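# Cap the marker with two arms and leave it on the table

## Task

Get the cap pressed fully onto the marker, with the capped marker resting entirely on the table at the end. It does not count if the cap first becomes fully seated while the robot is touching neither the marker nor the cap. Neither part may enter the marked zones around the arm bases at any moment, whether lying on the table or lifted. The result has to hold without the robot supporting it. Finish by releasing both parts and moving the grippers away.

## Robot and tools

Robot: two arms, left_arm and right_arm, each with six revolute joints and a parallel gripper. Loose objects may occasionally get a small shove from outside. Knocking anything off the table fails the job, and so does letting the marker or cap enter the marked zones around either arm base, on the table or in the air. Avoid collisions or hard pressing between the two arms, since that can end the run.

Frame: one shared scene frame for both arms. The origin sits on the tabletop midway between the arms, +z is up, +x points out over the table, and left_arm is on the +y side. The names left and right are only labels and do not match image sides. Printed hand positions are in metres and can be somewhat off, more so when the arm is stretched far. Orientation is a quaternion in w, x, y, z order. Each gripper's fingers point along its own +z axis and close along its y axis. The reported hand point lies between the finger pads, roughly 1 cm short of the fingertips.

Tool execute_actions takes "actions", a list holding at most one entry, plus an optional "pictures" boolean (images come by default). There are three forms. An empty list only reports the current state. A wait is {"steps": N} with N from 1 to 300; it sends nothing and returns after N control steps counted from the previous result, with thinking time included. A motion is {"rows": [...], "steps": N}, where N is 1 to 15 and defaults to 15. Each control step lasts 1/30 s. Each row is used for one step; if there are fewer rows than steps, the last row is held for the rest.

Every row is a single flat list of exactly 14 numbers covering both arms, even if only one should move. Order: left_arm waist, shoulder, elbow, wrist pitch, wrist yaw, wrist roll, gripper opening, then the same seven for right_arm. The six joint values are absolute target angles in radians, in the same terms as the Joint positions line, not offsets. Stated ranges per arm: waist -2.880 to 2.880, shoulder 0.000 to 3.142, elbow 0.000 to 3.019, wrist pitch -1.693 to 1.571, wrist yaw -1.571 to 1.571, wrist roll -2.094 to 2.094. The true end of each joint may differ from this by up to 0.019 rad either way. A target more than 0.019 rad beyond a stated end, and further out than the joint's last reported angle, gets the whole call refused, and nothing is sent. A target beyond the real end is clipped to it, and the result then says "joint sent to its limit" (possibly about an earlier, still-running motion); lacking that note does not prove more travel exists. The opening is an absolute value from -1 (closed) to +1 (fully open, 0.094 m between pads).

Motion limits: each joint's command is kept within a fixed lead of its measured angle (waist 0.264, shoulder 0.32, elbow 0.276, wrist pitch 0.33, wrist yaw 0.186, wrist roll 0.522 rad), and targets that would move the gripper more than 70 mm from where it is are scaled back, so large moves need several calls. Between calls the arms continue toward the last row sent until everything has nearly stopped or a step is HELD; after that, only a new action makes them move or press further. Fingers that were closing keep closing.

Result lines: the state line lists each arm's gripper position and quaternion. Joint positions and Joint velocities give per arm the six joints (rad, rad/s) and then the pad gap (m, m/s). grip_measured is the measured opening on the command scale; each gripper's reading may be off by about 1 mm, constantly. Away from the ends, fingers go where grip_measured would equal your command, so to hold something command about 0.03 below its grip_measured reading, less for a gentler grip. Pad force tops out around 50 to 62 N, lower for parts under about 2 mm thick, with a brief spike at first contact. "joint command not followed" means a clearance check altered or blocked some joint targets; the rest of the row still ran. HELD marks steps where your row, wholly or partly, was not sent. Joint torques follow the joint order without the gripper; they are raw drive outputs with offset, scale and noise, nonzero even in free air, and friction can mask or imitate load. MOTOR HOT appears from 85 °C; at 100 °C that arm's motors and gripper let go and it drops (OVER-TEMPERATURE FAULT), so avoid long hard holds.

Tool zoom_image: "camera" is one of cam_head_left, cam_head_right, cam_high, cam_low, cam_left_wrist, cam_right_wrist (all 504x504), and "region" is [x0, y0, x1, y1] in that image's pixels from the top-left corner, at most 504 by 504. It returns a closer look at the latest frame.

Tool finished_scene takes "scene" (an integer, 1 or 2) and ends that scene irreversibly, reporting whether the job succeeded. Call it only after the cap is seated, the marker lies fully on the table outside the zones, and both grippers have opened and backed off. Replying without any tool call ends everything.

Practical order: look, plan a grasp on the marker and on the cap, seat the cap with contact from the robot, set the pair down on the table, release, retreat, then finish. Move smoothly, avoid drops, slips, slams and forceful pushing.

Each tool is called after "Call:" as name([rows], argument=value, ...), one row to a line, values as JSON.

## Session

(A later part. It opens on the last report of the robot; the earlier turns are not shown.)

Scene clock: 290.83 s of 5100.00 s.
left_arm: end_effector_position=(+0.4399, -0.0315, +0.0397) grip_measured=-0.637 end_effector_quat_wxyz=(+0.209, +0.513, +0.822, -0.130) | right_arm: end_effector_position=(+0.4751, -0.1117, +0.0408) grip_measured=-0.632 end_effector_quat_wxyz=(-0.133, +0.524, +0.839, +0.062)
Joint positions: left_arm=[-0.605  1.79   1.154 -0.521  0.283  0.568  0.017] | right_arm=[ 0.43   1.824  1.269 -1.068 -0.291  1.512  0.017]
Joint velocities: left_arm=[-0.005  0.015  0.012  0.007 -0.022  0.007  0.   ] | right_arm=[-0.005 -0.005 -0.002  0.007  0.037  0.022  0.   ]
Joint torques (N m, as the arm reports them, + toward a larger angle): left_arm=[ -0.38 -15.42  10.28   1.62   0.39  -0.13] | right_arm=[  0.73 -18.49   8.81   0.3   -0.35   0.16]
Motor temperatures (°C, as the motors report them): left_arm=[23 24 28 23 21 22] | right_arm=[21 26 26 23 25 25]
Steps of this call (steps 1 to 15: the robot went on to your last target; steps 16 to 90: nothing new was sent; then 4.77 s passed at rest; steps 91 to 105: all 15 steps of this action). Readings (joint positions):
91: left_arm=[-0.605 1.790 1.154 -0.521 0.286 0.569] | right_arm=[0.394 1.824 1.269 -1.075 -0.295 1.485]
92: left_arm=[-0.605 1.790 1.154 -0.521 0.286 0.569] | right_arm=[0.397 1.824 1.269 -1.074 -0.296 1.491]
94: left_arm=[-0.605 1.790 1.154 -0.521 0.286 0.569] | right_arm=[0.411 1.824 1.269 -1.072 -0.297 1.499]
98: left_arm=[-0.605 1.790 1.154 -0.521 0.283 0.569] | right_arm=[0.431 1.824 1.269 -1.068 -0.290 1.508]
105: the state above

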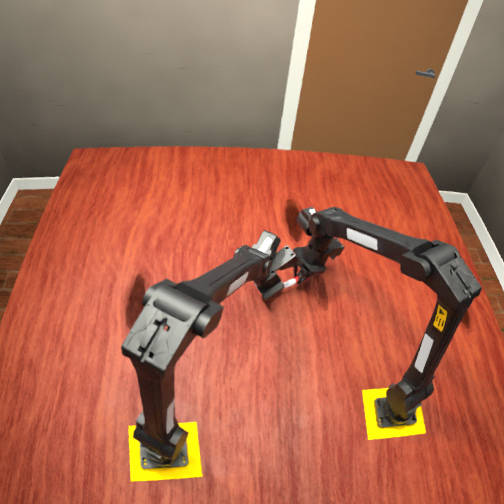

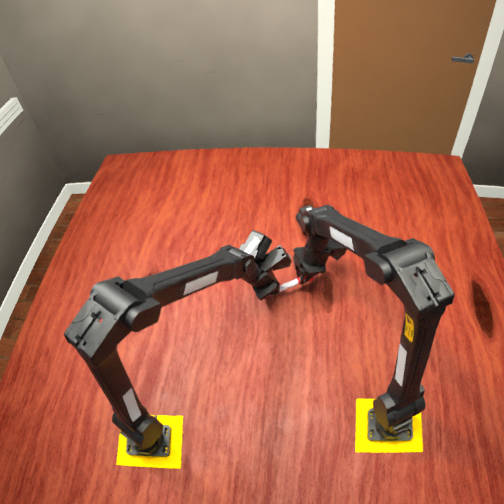

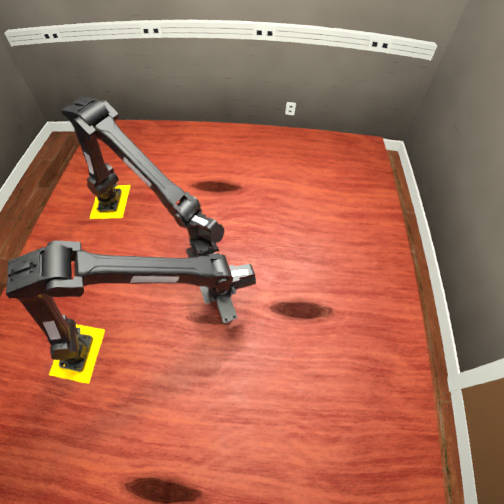

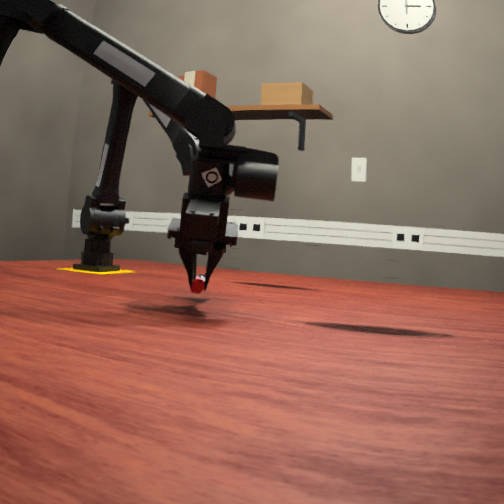

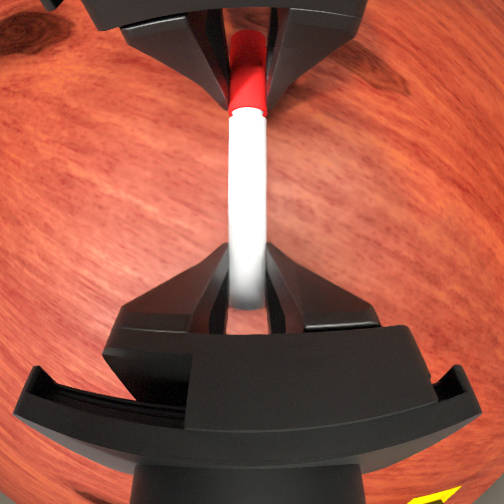

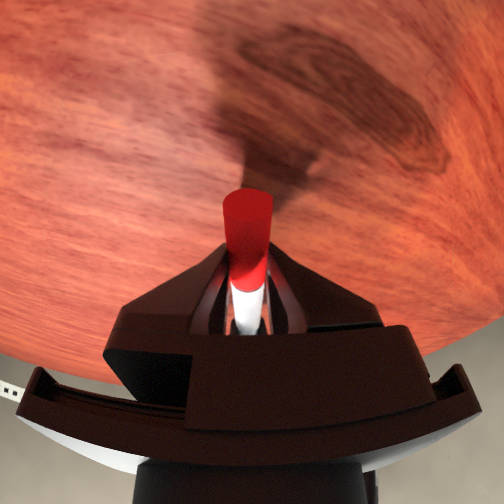

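Call:
execute_actions([
  {"rows":[[-0.62,1.785,1.185,-0.487,0.293,0.565,-0.68,0.46,1.83,1.27,-1.056,-0.315,1.53,-0.67],[-0.62,1.785,1.185,-0.487,0.293,0.565,-0.68,0.46,1.83,1.27,-1.056,-0.315,1.53,-0.67],[-0.62,1.785,1.185,-0.487,0.293,0.565,-0.68,0.46,1.83,1.27,-1.056,-0.315,1.53,-0.67],[-0.63,1.783,1.2,-0.473,0.302,0.565,-0.68,0.48,1.83,1.27,-1.056,-0.33,1.53,-0.67],[-0.63,1.783,1.2,-0.473,0.302,0.565,-0.68,0.48,1.83,1.27,-1.056,-0.33,1.53,-0.67],[-0.63,1.783,1.2,-0.473,0.302,0.565,-0.68,0.48,1.83,1.27,-1.056,-0.33,1.53,-0.67],[-0.643,1.78,1.215,-0.46,0.31,0.565,-0.68,0.505,1.83,1.27,-1.056,-0.345,1.53,-0.67]],"steps":15},
])

Call:
zoom_image(camera="cam_left_wrist", region=[190,40,310,160])

Scene clock: 307.00 s of 5100.00 s.
left_arm: end_effector_position=(+0.4402, -0.0328, +0.0404) grip_measured=-0.637 end_effector_quat_wxyz=(+0.211, +0.514, +0.821, -0.133) | right_arm: end_effector_position=(+0.4728, -0.1069, +0.0413) grip_measured=-0.632 end_effector_quat_wxyz=(-0.137, +0.523, +0.839, +0.065)
Joint positions: left_arm=[-0.605  1.79   1.154 -0.517  0.289  0.568  0.017] | right_arm=[ 0.437  1.824  1.269 -1.068 -0.301  1.518  0.017]
Joint velocities: left_arm=[-0.005 -0.015 -0.012  0.012 -0.095  0.022 -0.   ] | right_arm=[-0.015 -0.005  0.012 -0.002  0.022  0.007 -0.   ]
Joint torques (N m, as the arm reports them, + toward a larger angle): left_arm=[ -3.89 -16.26  14.54   3.16   1.17  -0.06] | right_arm=[  5.21 -17.15   8.81   0.3   -1.57   0.14]
Motor temperatures (°C, as the motors report them): left_arm=[23 24 28 23 21 22] | right_arm=[21 26 26 23 25 25]
Steps of this call (steps 1 to 15: the robot went on to your last target; steps 16 to 90: nothing new was sent; then 12.67 s passed at rest; steps 91 to 105: all 15 steps of this action). Readings (joint positions):
91: left_arm=[-0.605 1.790 1.154 -0.521 0.283 0.568] | right_arm=[0.430 1.824 1.269 -1.068 -0.294 1.513]
92: left_arm=[-0.605 1.790 1.154 -0.521 0.283 0.568] | right_arm=[0.430 1.824 1.269 -1.068 -0.295 1.514]
94: left_arm=[-0.605 1.790 1.154 -0.520 0.285 0.568] | right_arm=[0.431 1.824 1.269 -1.068 -0.298 1.516]
98: left_arm=[-0.605 1.790 1.154 -0.517 0.289 0.568] | right_arm=[0.435 1.824 1.269 -1.068 -0.306 1.518]
105: the state above

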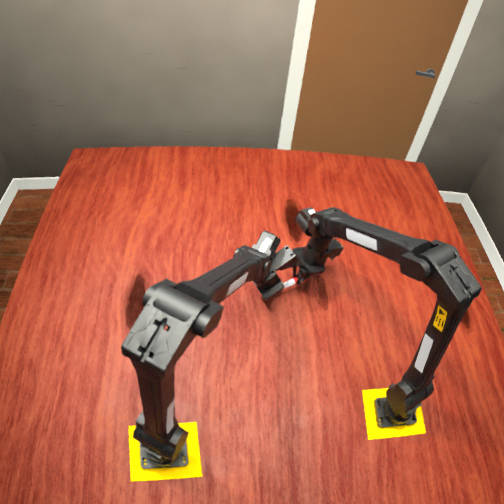

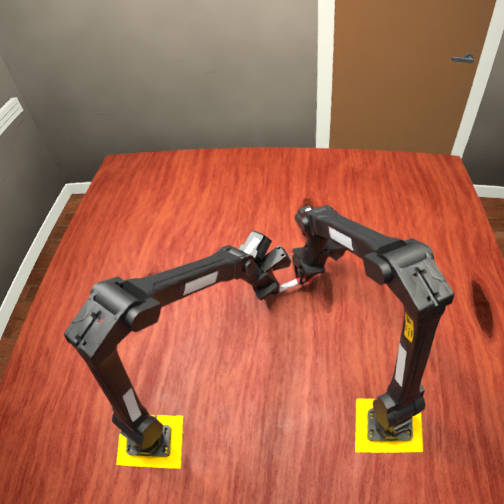

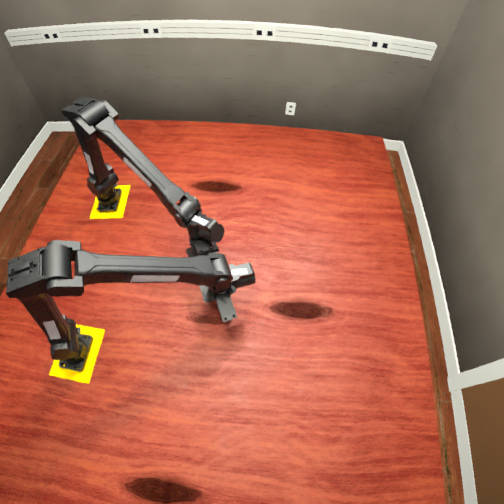

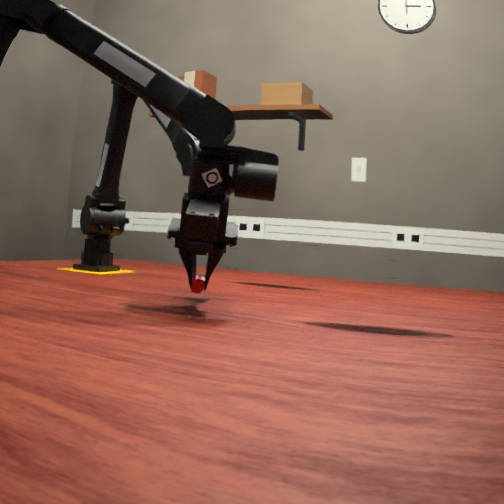

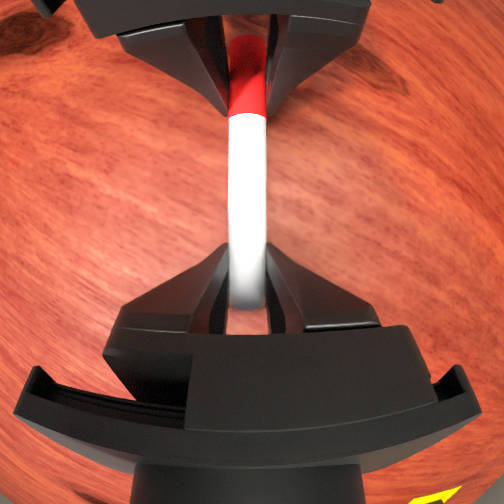

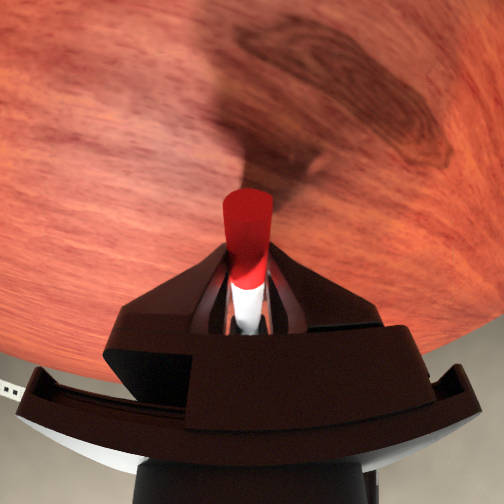

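Region (190, 40, 310, 160) of cam_left_wrist's 504x504 image, scaled by 4.200, with more detail than that image has.

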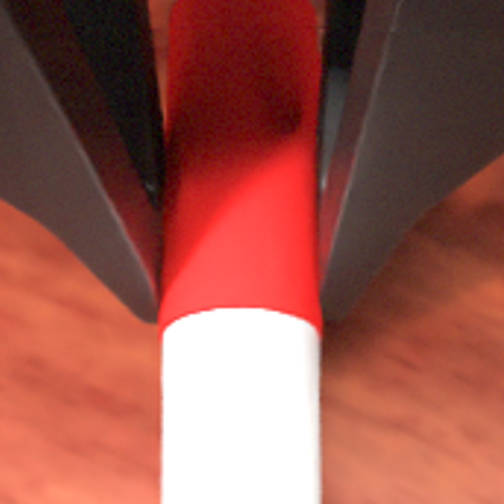

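Call:
execute_actions([
  {"rows":[[-0.607,1.785,1.17,-0.5,0.287,0.565,-0.68,0.437,1.83,1.27,-1.06,-0.30,1.52,-0.67]],"steps":6},
], pictures=false)

Call:
execute_actions([
  {"rows":[[-0.607,1.785,1.17,-0.5,0.287,0.565,-0.68,0.437,1.83,1.27,-1.06,-0.30,1.52,0]],"steps":10},
], pictures=false)

Call:
execute_actions([
  {"rows":[[-0.607,1.83,1.17,-0.452,0.287,0.565,-0.68,0.2,1.78,1.27,-1.06,-0.30,1.52,0]],"steps":15},
])

Scene clock: 319.70 s of 5100.00 s.
left_arm: end_effector_position=(+0.4403, -0.0317, +0.0397) grip_measured=-0.637 end_effector_quat_wxyz=(+0.210, +0.513, +0.822, -0.131) | right_arm: end_effector_position=(+0.4740, -0.1092, +0.0410) grip_measured=-0.632 end_effector_quat_wxyz=(-0.135, +0.525, +0.838, +0.063)
Joint positions: left_arm=[-0.604  1.79   1.153 -0.517  0.285  0.568  0.017] | right_arm=[ 0.434  1.824  1.269 -1.068 -0.295  1.518  0.017]
Joint velocities: left_arm=[-0.024 -0.015 -0.012 -0.037 -0.007 -0.007 -0.   ] | right_arm=[ 0.005 -0.005  0.007  0.017 -0.066  0.081 -0.001]
Joint torques (N m, as the arm reports them, + toward a larger angle): left_arm=[ -0.21 -15.65  10.46   1.42   0.35  -0.07] | right_arm=[  0.74 -17.57   8.89   0.14  -0.14   0.11]
Motor temperatures (°C, as the motors report them): left_arm=[23 24 29 23 22 22] | right_arm=[21 26 27 23 27 25]
Steps of this call (steps 1 to 15: the robot went on to your last target; steps 16 to 90: nothing new was sent; then 9.50 s passed at rest; steps 91 to 96: all 6 steps of this action). Readings (joint positions):
91: left_arm=[-0.604 1.790 1.153 -0.517 0.286 0.568] | right_arm=[0.435 1.824 1.269 -1.068 -0.293 1.518]
92: left_arm=[-0.604 1.790 1.153 -0.517 0.285 0.568] | right_arm=[0.435 1.824 1.269 -1.068 -0.294 1.518]
94: left_arm=[-0.604 1.790 1.153 -0.517 0.285 0.568] | right_arm=[0.434 1.824 1.269 -1.068 -0.295 1.518]
96: the state above

Scene clock: 320.03 s of 5100.00 s.
left_arm: end_effector_position=(+0.4403, -0.0317, +0.0397) grip_measured=-0.637 end_effector_quat_wxyz=(+0.210, +0.513, +0.822, -0.131) | right_arm: end_effector_position=(+0.4738, -0.1088, +0.0411) grip_measured=-0.002 end_effector_quat_wxyz=(-0.136, +0.525, +0.838, +0.064)
Joint positions: left_arm=[-0.604  1.79   1.153 -0.517  0.285  0.568  0.017] | right_arm=[ 0.434  1.824  1.269 -1.068 -0.298  1.518  0.047]
Joint velocities: left_arm=[-0.005 -0.005  0.012  0.002 -0.037  0.007 -0.   ] | right_arm=[-0.015 -0.005  0.002 -0.017  0.037 -0.066  0.001]
Joint torques (N m, as the arm reports them, + toward a larger angle): left_arm=[ -0.28 -15.53  10.37   1.42   0.35  -0.07] | right_arm=[  1.23 -16.97   8.93   0.11  -0.15   0.1 ]
Motor temperatures (°C, as the motors report them): left_arm=[23 24 29 23 22 22] | right_arm=[21 26 27 23 27 25]
Steps of this call (steps 1 to 10: all 10 steps of this action). Readings (joint positions):
1: left_arm=[-0.604 1.790 1.153 -0.517 0.285 0.568] | right_arm=[0.434 1.824 1.269 -1.068 -0.296 1.518]
2: left_arm=[-0.604 1.790 1.153 -0.517 0.285 0.568] | right_arm=[0.434 1.824 1.269 -1.068 -0.297 1.518]
4: left_arm=[-0.604 1.790 1.153 -0.517 0.285 0.568] | right_arm=[0.434 1.824 1.269 -1.068 -0.298 1.518]
8: left_arm=[-0.604 1.790 1.153 -0.517 0.285 0.568] | right_arm=[0.434 1.824 1.269 -1.068 -0.298 1.518]
10: the state above

Scene clock: 320.53 s of 5100.00 s.
left_arm: end_effector_position=(+0.4442, -0.0337, +0.0178) grip_measured=-0.637 end_effector_quat_wxyz=(+0.208, +0.513, +0.822, -0.131) | right_arm: end_effector_position=(+0.5240, -0.2306, +0.0534) grip_measured=-0.002 end_effector_quat_wxyz=(-0.118, +0.629, +0.763, +0.091)
Joint positions: left_arm=[-0.604  1.836  1.153 -0.475  0.285  0.568  0.017] | right_arm=[ 0.17   1.798  1.269 -1.068 -0.297  1.518  0.047]
Joint velocities: left_arm=[ 0.005 -0.005 -0.002  0.007  0.037 -0.007 -0.001] | right_arm=[ 0.269 -0.015 -0.007 -0.022  0.007 -0.11   0.   ]
Joint torques (N m, as the arm reports them, + toward a larger angle): left_arm=[ -0.41 -16.37  10.12   1.67   0.35  -0.06] | right_arm=[  2.24 -19.27   9.27   0.17  -0.19   0.12]
Motor temperatures (°C, as the motors report them): left_arm=[23 24 29 23 22 22] | right_arm=[21 26 27 23 27 25]
Steps of this call (steps 1 to 15: all 15 steps of this action). Readings (joint positions):
1: left_arm=[-0.604 1.792 1.153 -0.509 0.285 0.568] | right_arm=[0.425 1.823 1.269 -1.068 -0.301 1.518]
2: left_arm=[-0.604 1.797 1.153 -0.495 0.285 0.568] | right_arm=[0.411 1.823 1.269 -1.068 -0.303 1.518]
4: left_arm=[-0.604 1.809 1.153 -0.479 0.285 0.568] | right_arm=[0.355 1.822 1.269 -1.068 -0.304 1.518]
8: left_arm=[-0.604 1.832 1.153 -0.476 0.285 0.568] | right_arm=[0.207 1.814 1.269 -1.068 -0.299 1.518]
15: the state above

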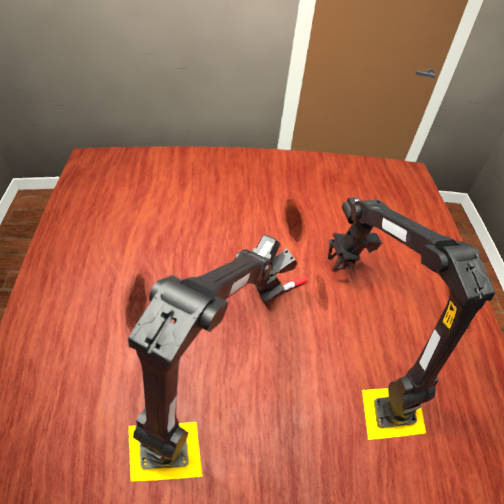

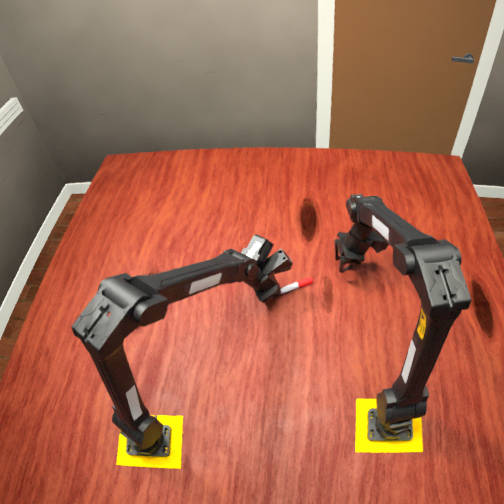

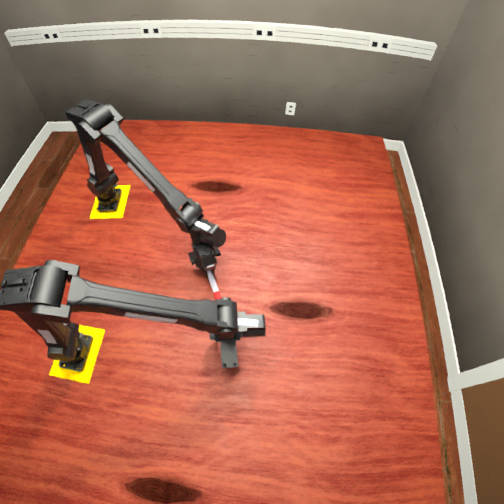

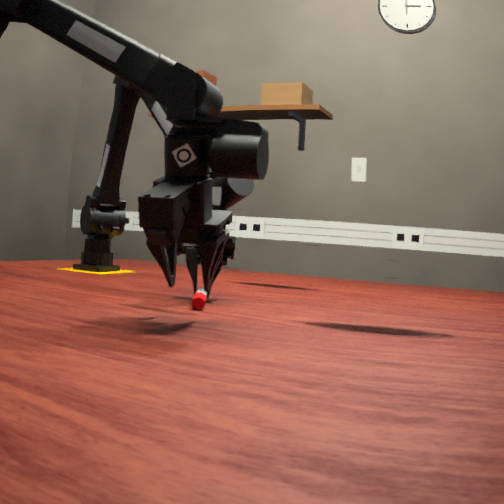

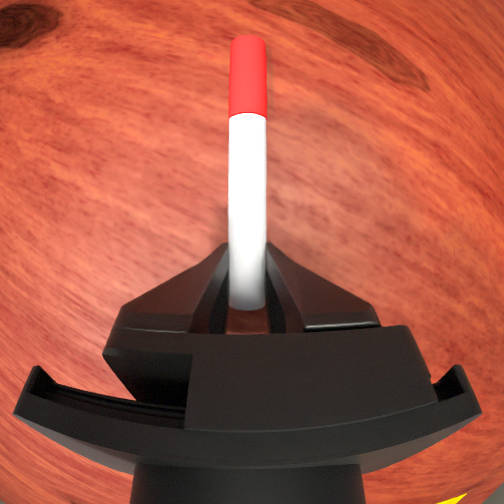

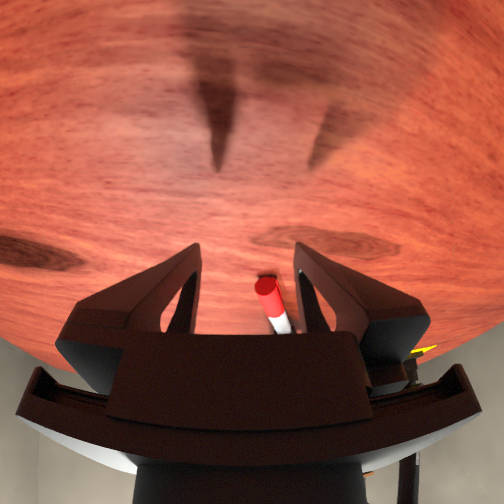

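Call:
execute_actions([
  {"rows":[[-0.607,1.848,1.17,-0.437,0.287,0.565,-0.68,0.1,1.7,1.27,-1.06,-0.30,1.52,0]],"steps":12},
], pictures=false)

Call:
execute_actions([
  {"rows":[[-0.607,1.84,1.17,-0.437,0.287,0.565,0,0.1,1.7,1.27,-1.06,-0.30,1.52,0]],"steps":10},
], pictures=false)

Call:
execute_actions([
  {"rows":[[-0.607,1.6,1.17,-0.6,0.287,0.565,0,0.1,1.7,1.27,-1.06,-0.30,1.52,0]],"steps":15},
], pictures=false)

Call:
execute_actions([
  {"rows":[[-0.3,1.55,1.17,-0.6,0.287,0.565,0,0.1,1.7,1.27,-1.06,-0.30,1.52,0]],"steps":15},
])

Scene clock: 333.17 s of 5100.00 s.
left_arm: end_effector_position=(+0.4462, -0.0348, +0.0149) grip_measured=-0.637 end_effector_quat_wxyz=(+0.211, +0.513, +0.822, -0.131) | right_arm: end_effector_position=(+0.5358, -0.2734, +0.0999) grip_measured=-0.002 end_effector_quat_wxyz=(-0.081, +0.657, +0.739, +0.130)
Joint positions: left_arm=[-0.604  1.844  1.153 -0.461  0.285  0.568  0.017] | right_arm=[ 0.081  1.696  1.263 -1.068 -0.299  1.518  0.047]
Joint velocities: left_arm=[ 0.005  0.005 -0.012 -0.022 -0.007 -0.037 -0.   ] | right_arm=[ 0.083 -0.015  0.007 -0.002  0.066 -0.066  0.   ]
Joint torques (N m, as the arm reports them, + toward a larger angle): left_arm=[ -0.45 -15.34  10.1    1.7    0.35  -0.06] | right_arm=[  1.16 -16.48  10.11   0.48  -0.08   0.08]
Motor temperatures (°C, as the motors report them): left_arm=[23 24 28 23 21 22] | right_arm=[21 26 27 23 26 25]
Steps of this call (steps 1 to 30: the robot went on to your last target; steps 31 to 90: nothing new was sent; then 9.23 s passed at rest; steps 91 to 102: all 12 steps of this action). Readings (joint positions):
91: left_arm=[-0.604 1.837 1.153 -0.472 0.285 0.568] | right_arm=[0.199 1.793 1.268 -1.068 -0.301 1.518]
92: left_arm=[-0.604 1.838 1.153 -0.467 0.285 0.568] | right_arm=[0.188 1.785 1.265 -1.068 -0.302 1.518]
94: left_arm=[-0.604 1.840 1.153 -0.462 0.285 0.568] | right_arm=[0.150 1.760 1.263 -1.068 -0.302 1.518]
98: left_arm=[-0.604 1.844 1.153 -0.461 0.285 0.568] | right_arm=[0.084 1.709 1.263 -1.068 -0.299 1.518]
102: the state above

Scene clock: 333.50 s of 5100.00 s.
left_arm: end_effector_position=(+0.4462, -0.0348, +0.0149) grip_measured=-0.003 end_effector_quat_wxyz=(+0.211, +0.513, +0.822, -0.131) | right_arm: end_effector_position=(+0.5345, -0.2656, +0.0999) grip_measured=-0.002 end_effector_quat_wxyz=(-0.082, +0.651, +0.744, +0.129)
Joint positions: left_arm=[-0.604  1.844  1.153 -0.461  0.285  0.568  0.047] | right_arm=[ 0.097  1.696  1.263 -1.068 -0.299  1.518  0.047]
Joint velocities: left_arm=[ 0.005  0.005 -0.017  0.022 -0.095  0.007  0.   ] | right_arm=[-0.015  0.015 -0.002  0.002 -0.007 -0.051 -0.   ]
Joint torques (N m, as the arm reports them, + toward a larger angle): left_arm=[ -0.47 -16.1   10.09   1.72   0.36  -0.07] | right_arm=[  1.3  -16.09  10.22   0.54  -0.02   0.1 ]
Motor temperatures (°C, as the motors report them): left_arm=[23 24 28 23 21 22] | right_arm=[21 26 27 23 26 25]
Steps of this call (steps 1 to 10: all 10 steps of this action). Readings (joint positions):
1: left_arm=[-0.604 1.844 1.153 -0.461 0.285 0.568] | right_arm=[0.085 1.696 1.263 -1.068 -0.299 1.518]
2: left_arm=[-0.604 1.844 1.153 -0.461 0.285 0.568] | right_arm=[0.088 1.696 1.263 -1.068 -0.299 1.518]
4: left_arm=[-0.604 1.844 1.153 -0.461 0.285 0.568] | right_arm=[0.094 1.696 1.263 -1.068 -0.299 1.518]
8: left_arm=[-0.604 1.844 1.153 -0.461 0.285 0.568] | right_arm=[0.097 1.696 1.263 -1.068 -0.299 1.518]
10: the state above

Scene clock: 334.00 s of 5100.00 s.
left_arm: end_effector_position=(+0.4320, -0.0274, +0.1521) grip_measured=-0.003 end_effector_quat_wxyz=(+0.283, +0.513, +0.800, -0.125) | right_arm: end_effector_position=(+0.5345, -0.2656, +0.0999) grip_measured=-0.002 end_effector_quat_wxyz=(-0.082, +0.651, +0.744, +0.129)
Joint positions: left_arm=[-0.604  1.565  1.144 -0.581  0.286  0.568  0.047] | right_arm=[ 0.097  1.696  1.263 -1.068 -0.299  1.518  0.047]
Joint velocities: left_arm=[-0.015  0.161  0.007 -0.056  0.037  0.022  0.   ] | right_arm=[-0.005 -0.005  0.007 -0.007 -0.022 -0.007 -0.001]
Joint torques (N m, as the arm reports them, + toward a larger angle): left_arm=[ -0.53 -10.51  12.53   0.31   0.31  -0.07] | right_arm=[  0.68 -15.86  10.29   0.32  -0.06   0.1 ]
Motor temperatures (°C, as the motors report them): left_arm=[23 24 28 23 21 22] | right_arm=[21 26 27 23 26 25]
Steps of this call (steps 1 to 15: all 15 steps of this action). Readings (joint positions):
1: left_arm=[-0.604 1.836 1.153 -0.473 0.285 0.568] | right_arm=[0.097 1.696 1.263 -1.068 -0.299 1.518]
2: left_arm=[-0.604 1.822 1.149 -0.496 0.285 0.568] | right_arm=[0.097 1.696 1.263 -1.068 -0.299 1.518]
4: left_arm=[-0.604 1.775 1.144 -0.533 0.285 0.568] | right_arm=[0.097 1.696 1.263 -1.068 -0.299 1.518]
8: left_arm=[-0.604 1.646 1.144 -0.574 0.285 0.568] | right_arm=[0.097 1.696 1.263 -1.068 -0.299 1.518]
15: the state above

Scene clock: 334.50 s of 5100.00 s.
left_arm: end_effector_position=(+0.5068, +0.1490, +0.1486) grip_measured=-0.003 end_effector_quat_wxyz=(+0.296, +0.370, +0.877, -0.076) | right_arm: end_effector_position=(+0.5345, -0.2656, +0.0999) grip_measured=-0.002 end_effector_quat_wxyz=(-0.082, +0.651, +0.744, +0.129)
Joint positions: left_arm=[-0.265  1.57   1.143 -0.584  0.283  0.568  0.047] | right_arm=[ 0.097  1.696  1.263 -1.068 -0.299  1.518  0.047]
Joint velocities: left_arm=[-0.132 -0.005 -0.007 -0.012 -0.022 -0.007 -0.   ] | right_arm=[-0.005 -0.005 -0.002  0.002 -0.007  0.007 -0.   ]
Joint torques (N m, as the arm reports them, + toward a larger angle): left_arm=[ -2.52 -14.6   12.57   0.28   0.42  -0.08] | right_arm=[  1.61 -16.49  10.15   0.43  -0.07   0.08]
Motor temperatures (°C, as the motors report them): left_arm=[23 24 28 23 21 22] | right_arm=[21 26 27 23 26 25]
Steps of this call (steps 1 to 15: all 15 steps of this action). Readings (joint positions):
1: left_arm=[-0.596 1.568 1.144 -0.581 0.289 0.568] | right_arm=[0.097 1.696 1.263 -1.068 -0.299 1.518]
2: left_arm=[-0.583 1.571 1.143 -0.581 0.290 0.568] | right_arm=[0.097 1.696 1.263 -1.068 -0.299 1.518]
4: left_arm=[-0.530 1.572 1.143 -0.581 0.291 0.568] | right_arm=[0.097 1.696 1.263 -1.068 -0.299 1.518]
8: left_arm=[-0.379 1.572 1.143 -0.581 0.290 0.568] | right_arm=[0.097 1.696 1.263 -1.068 -0.299 1.518]
15: the state above

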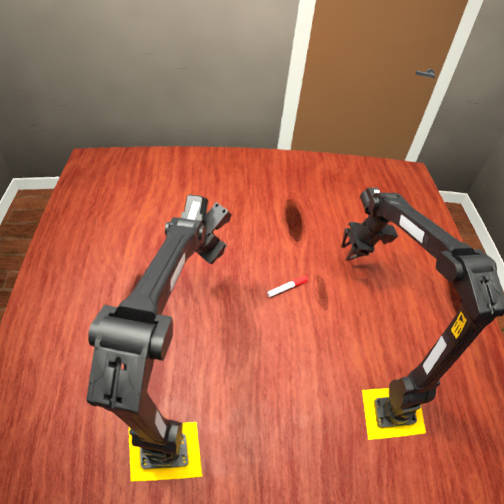

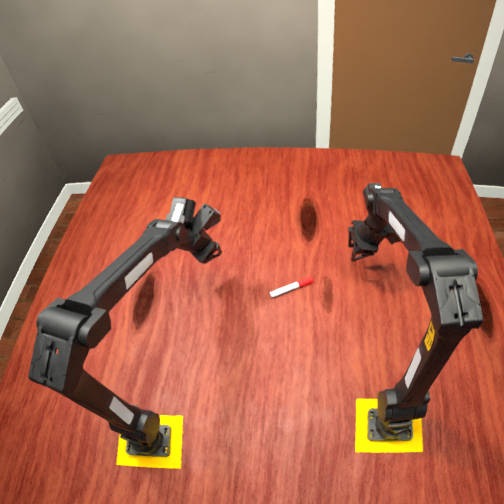

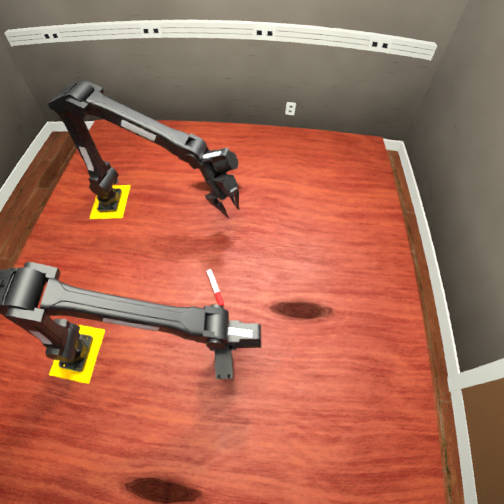

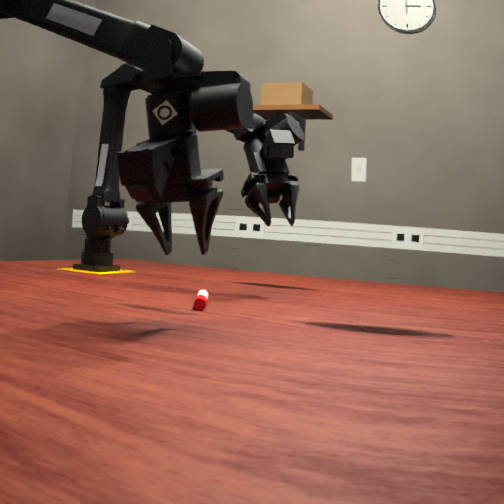

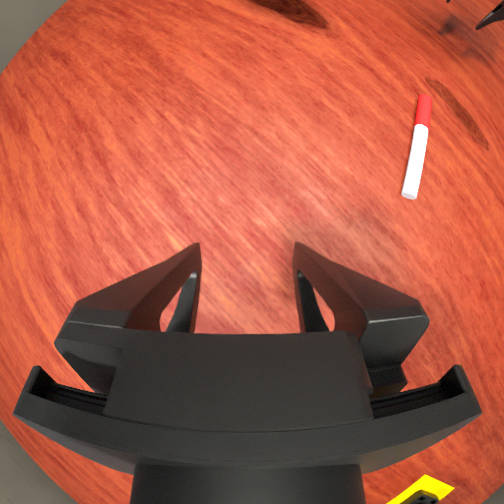

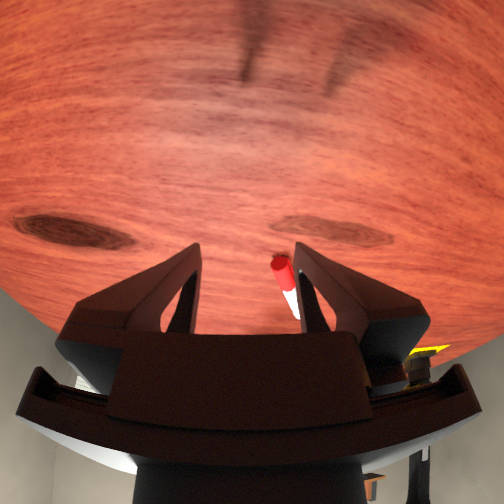

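Call:
finished_scene(scene=1)

The scene is finished: the task was done.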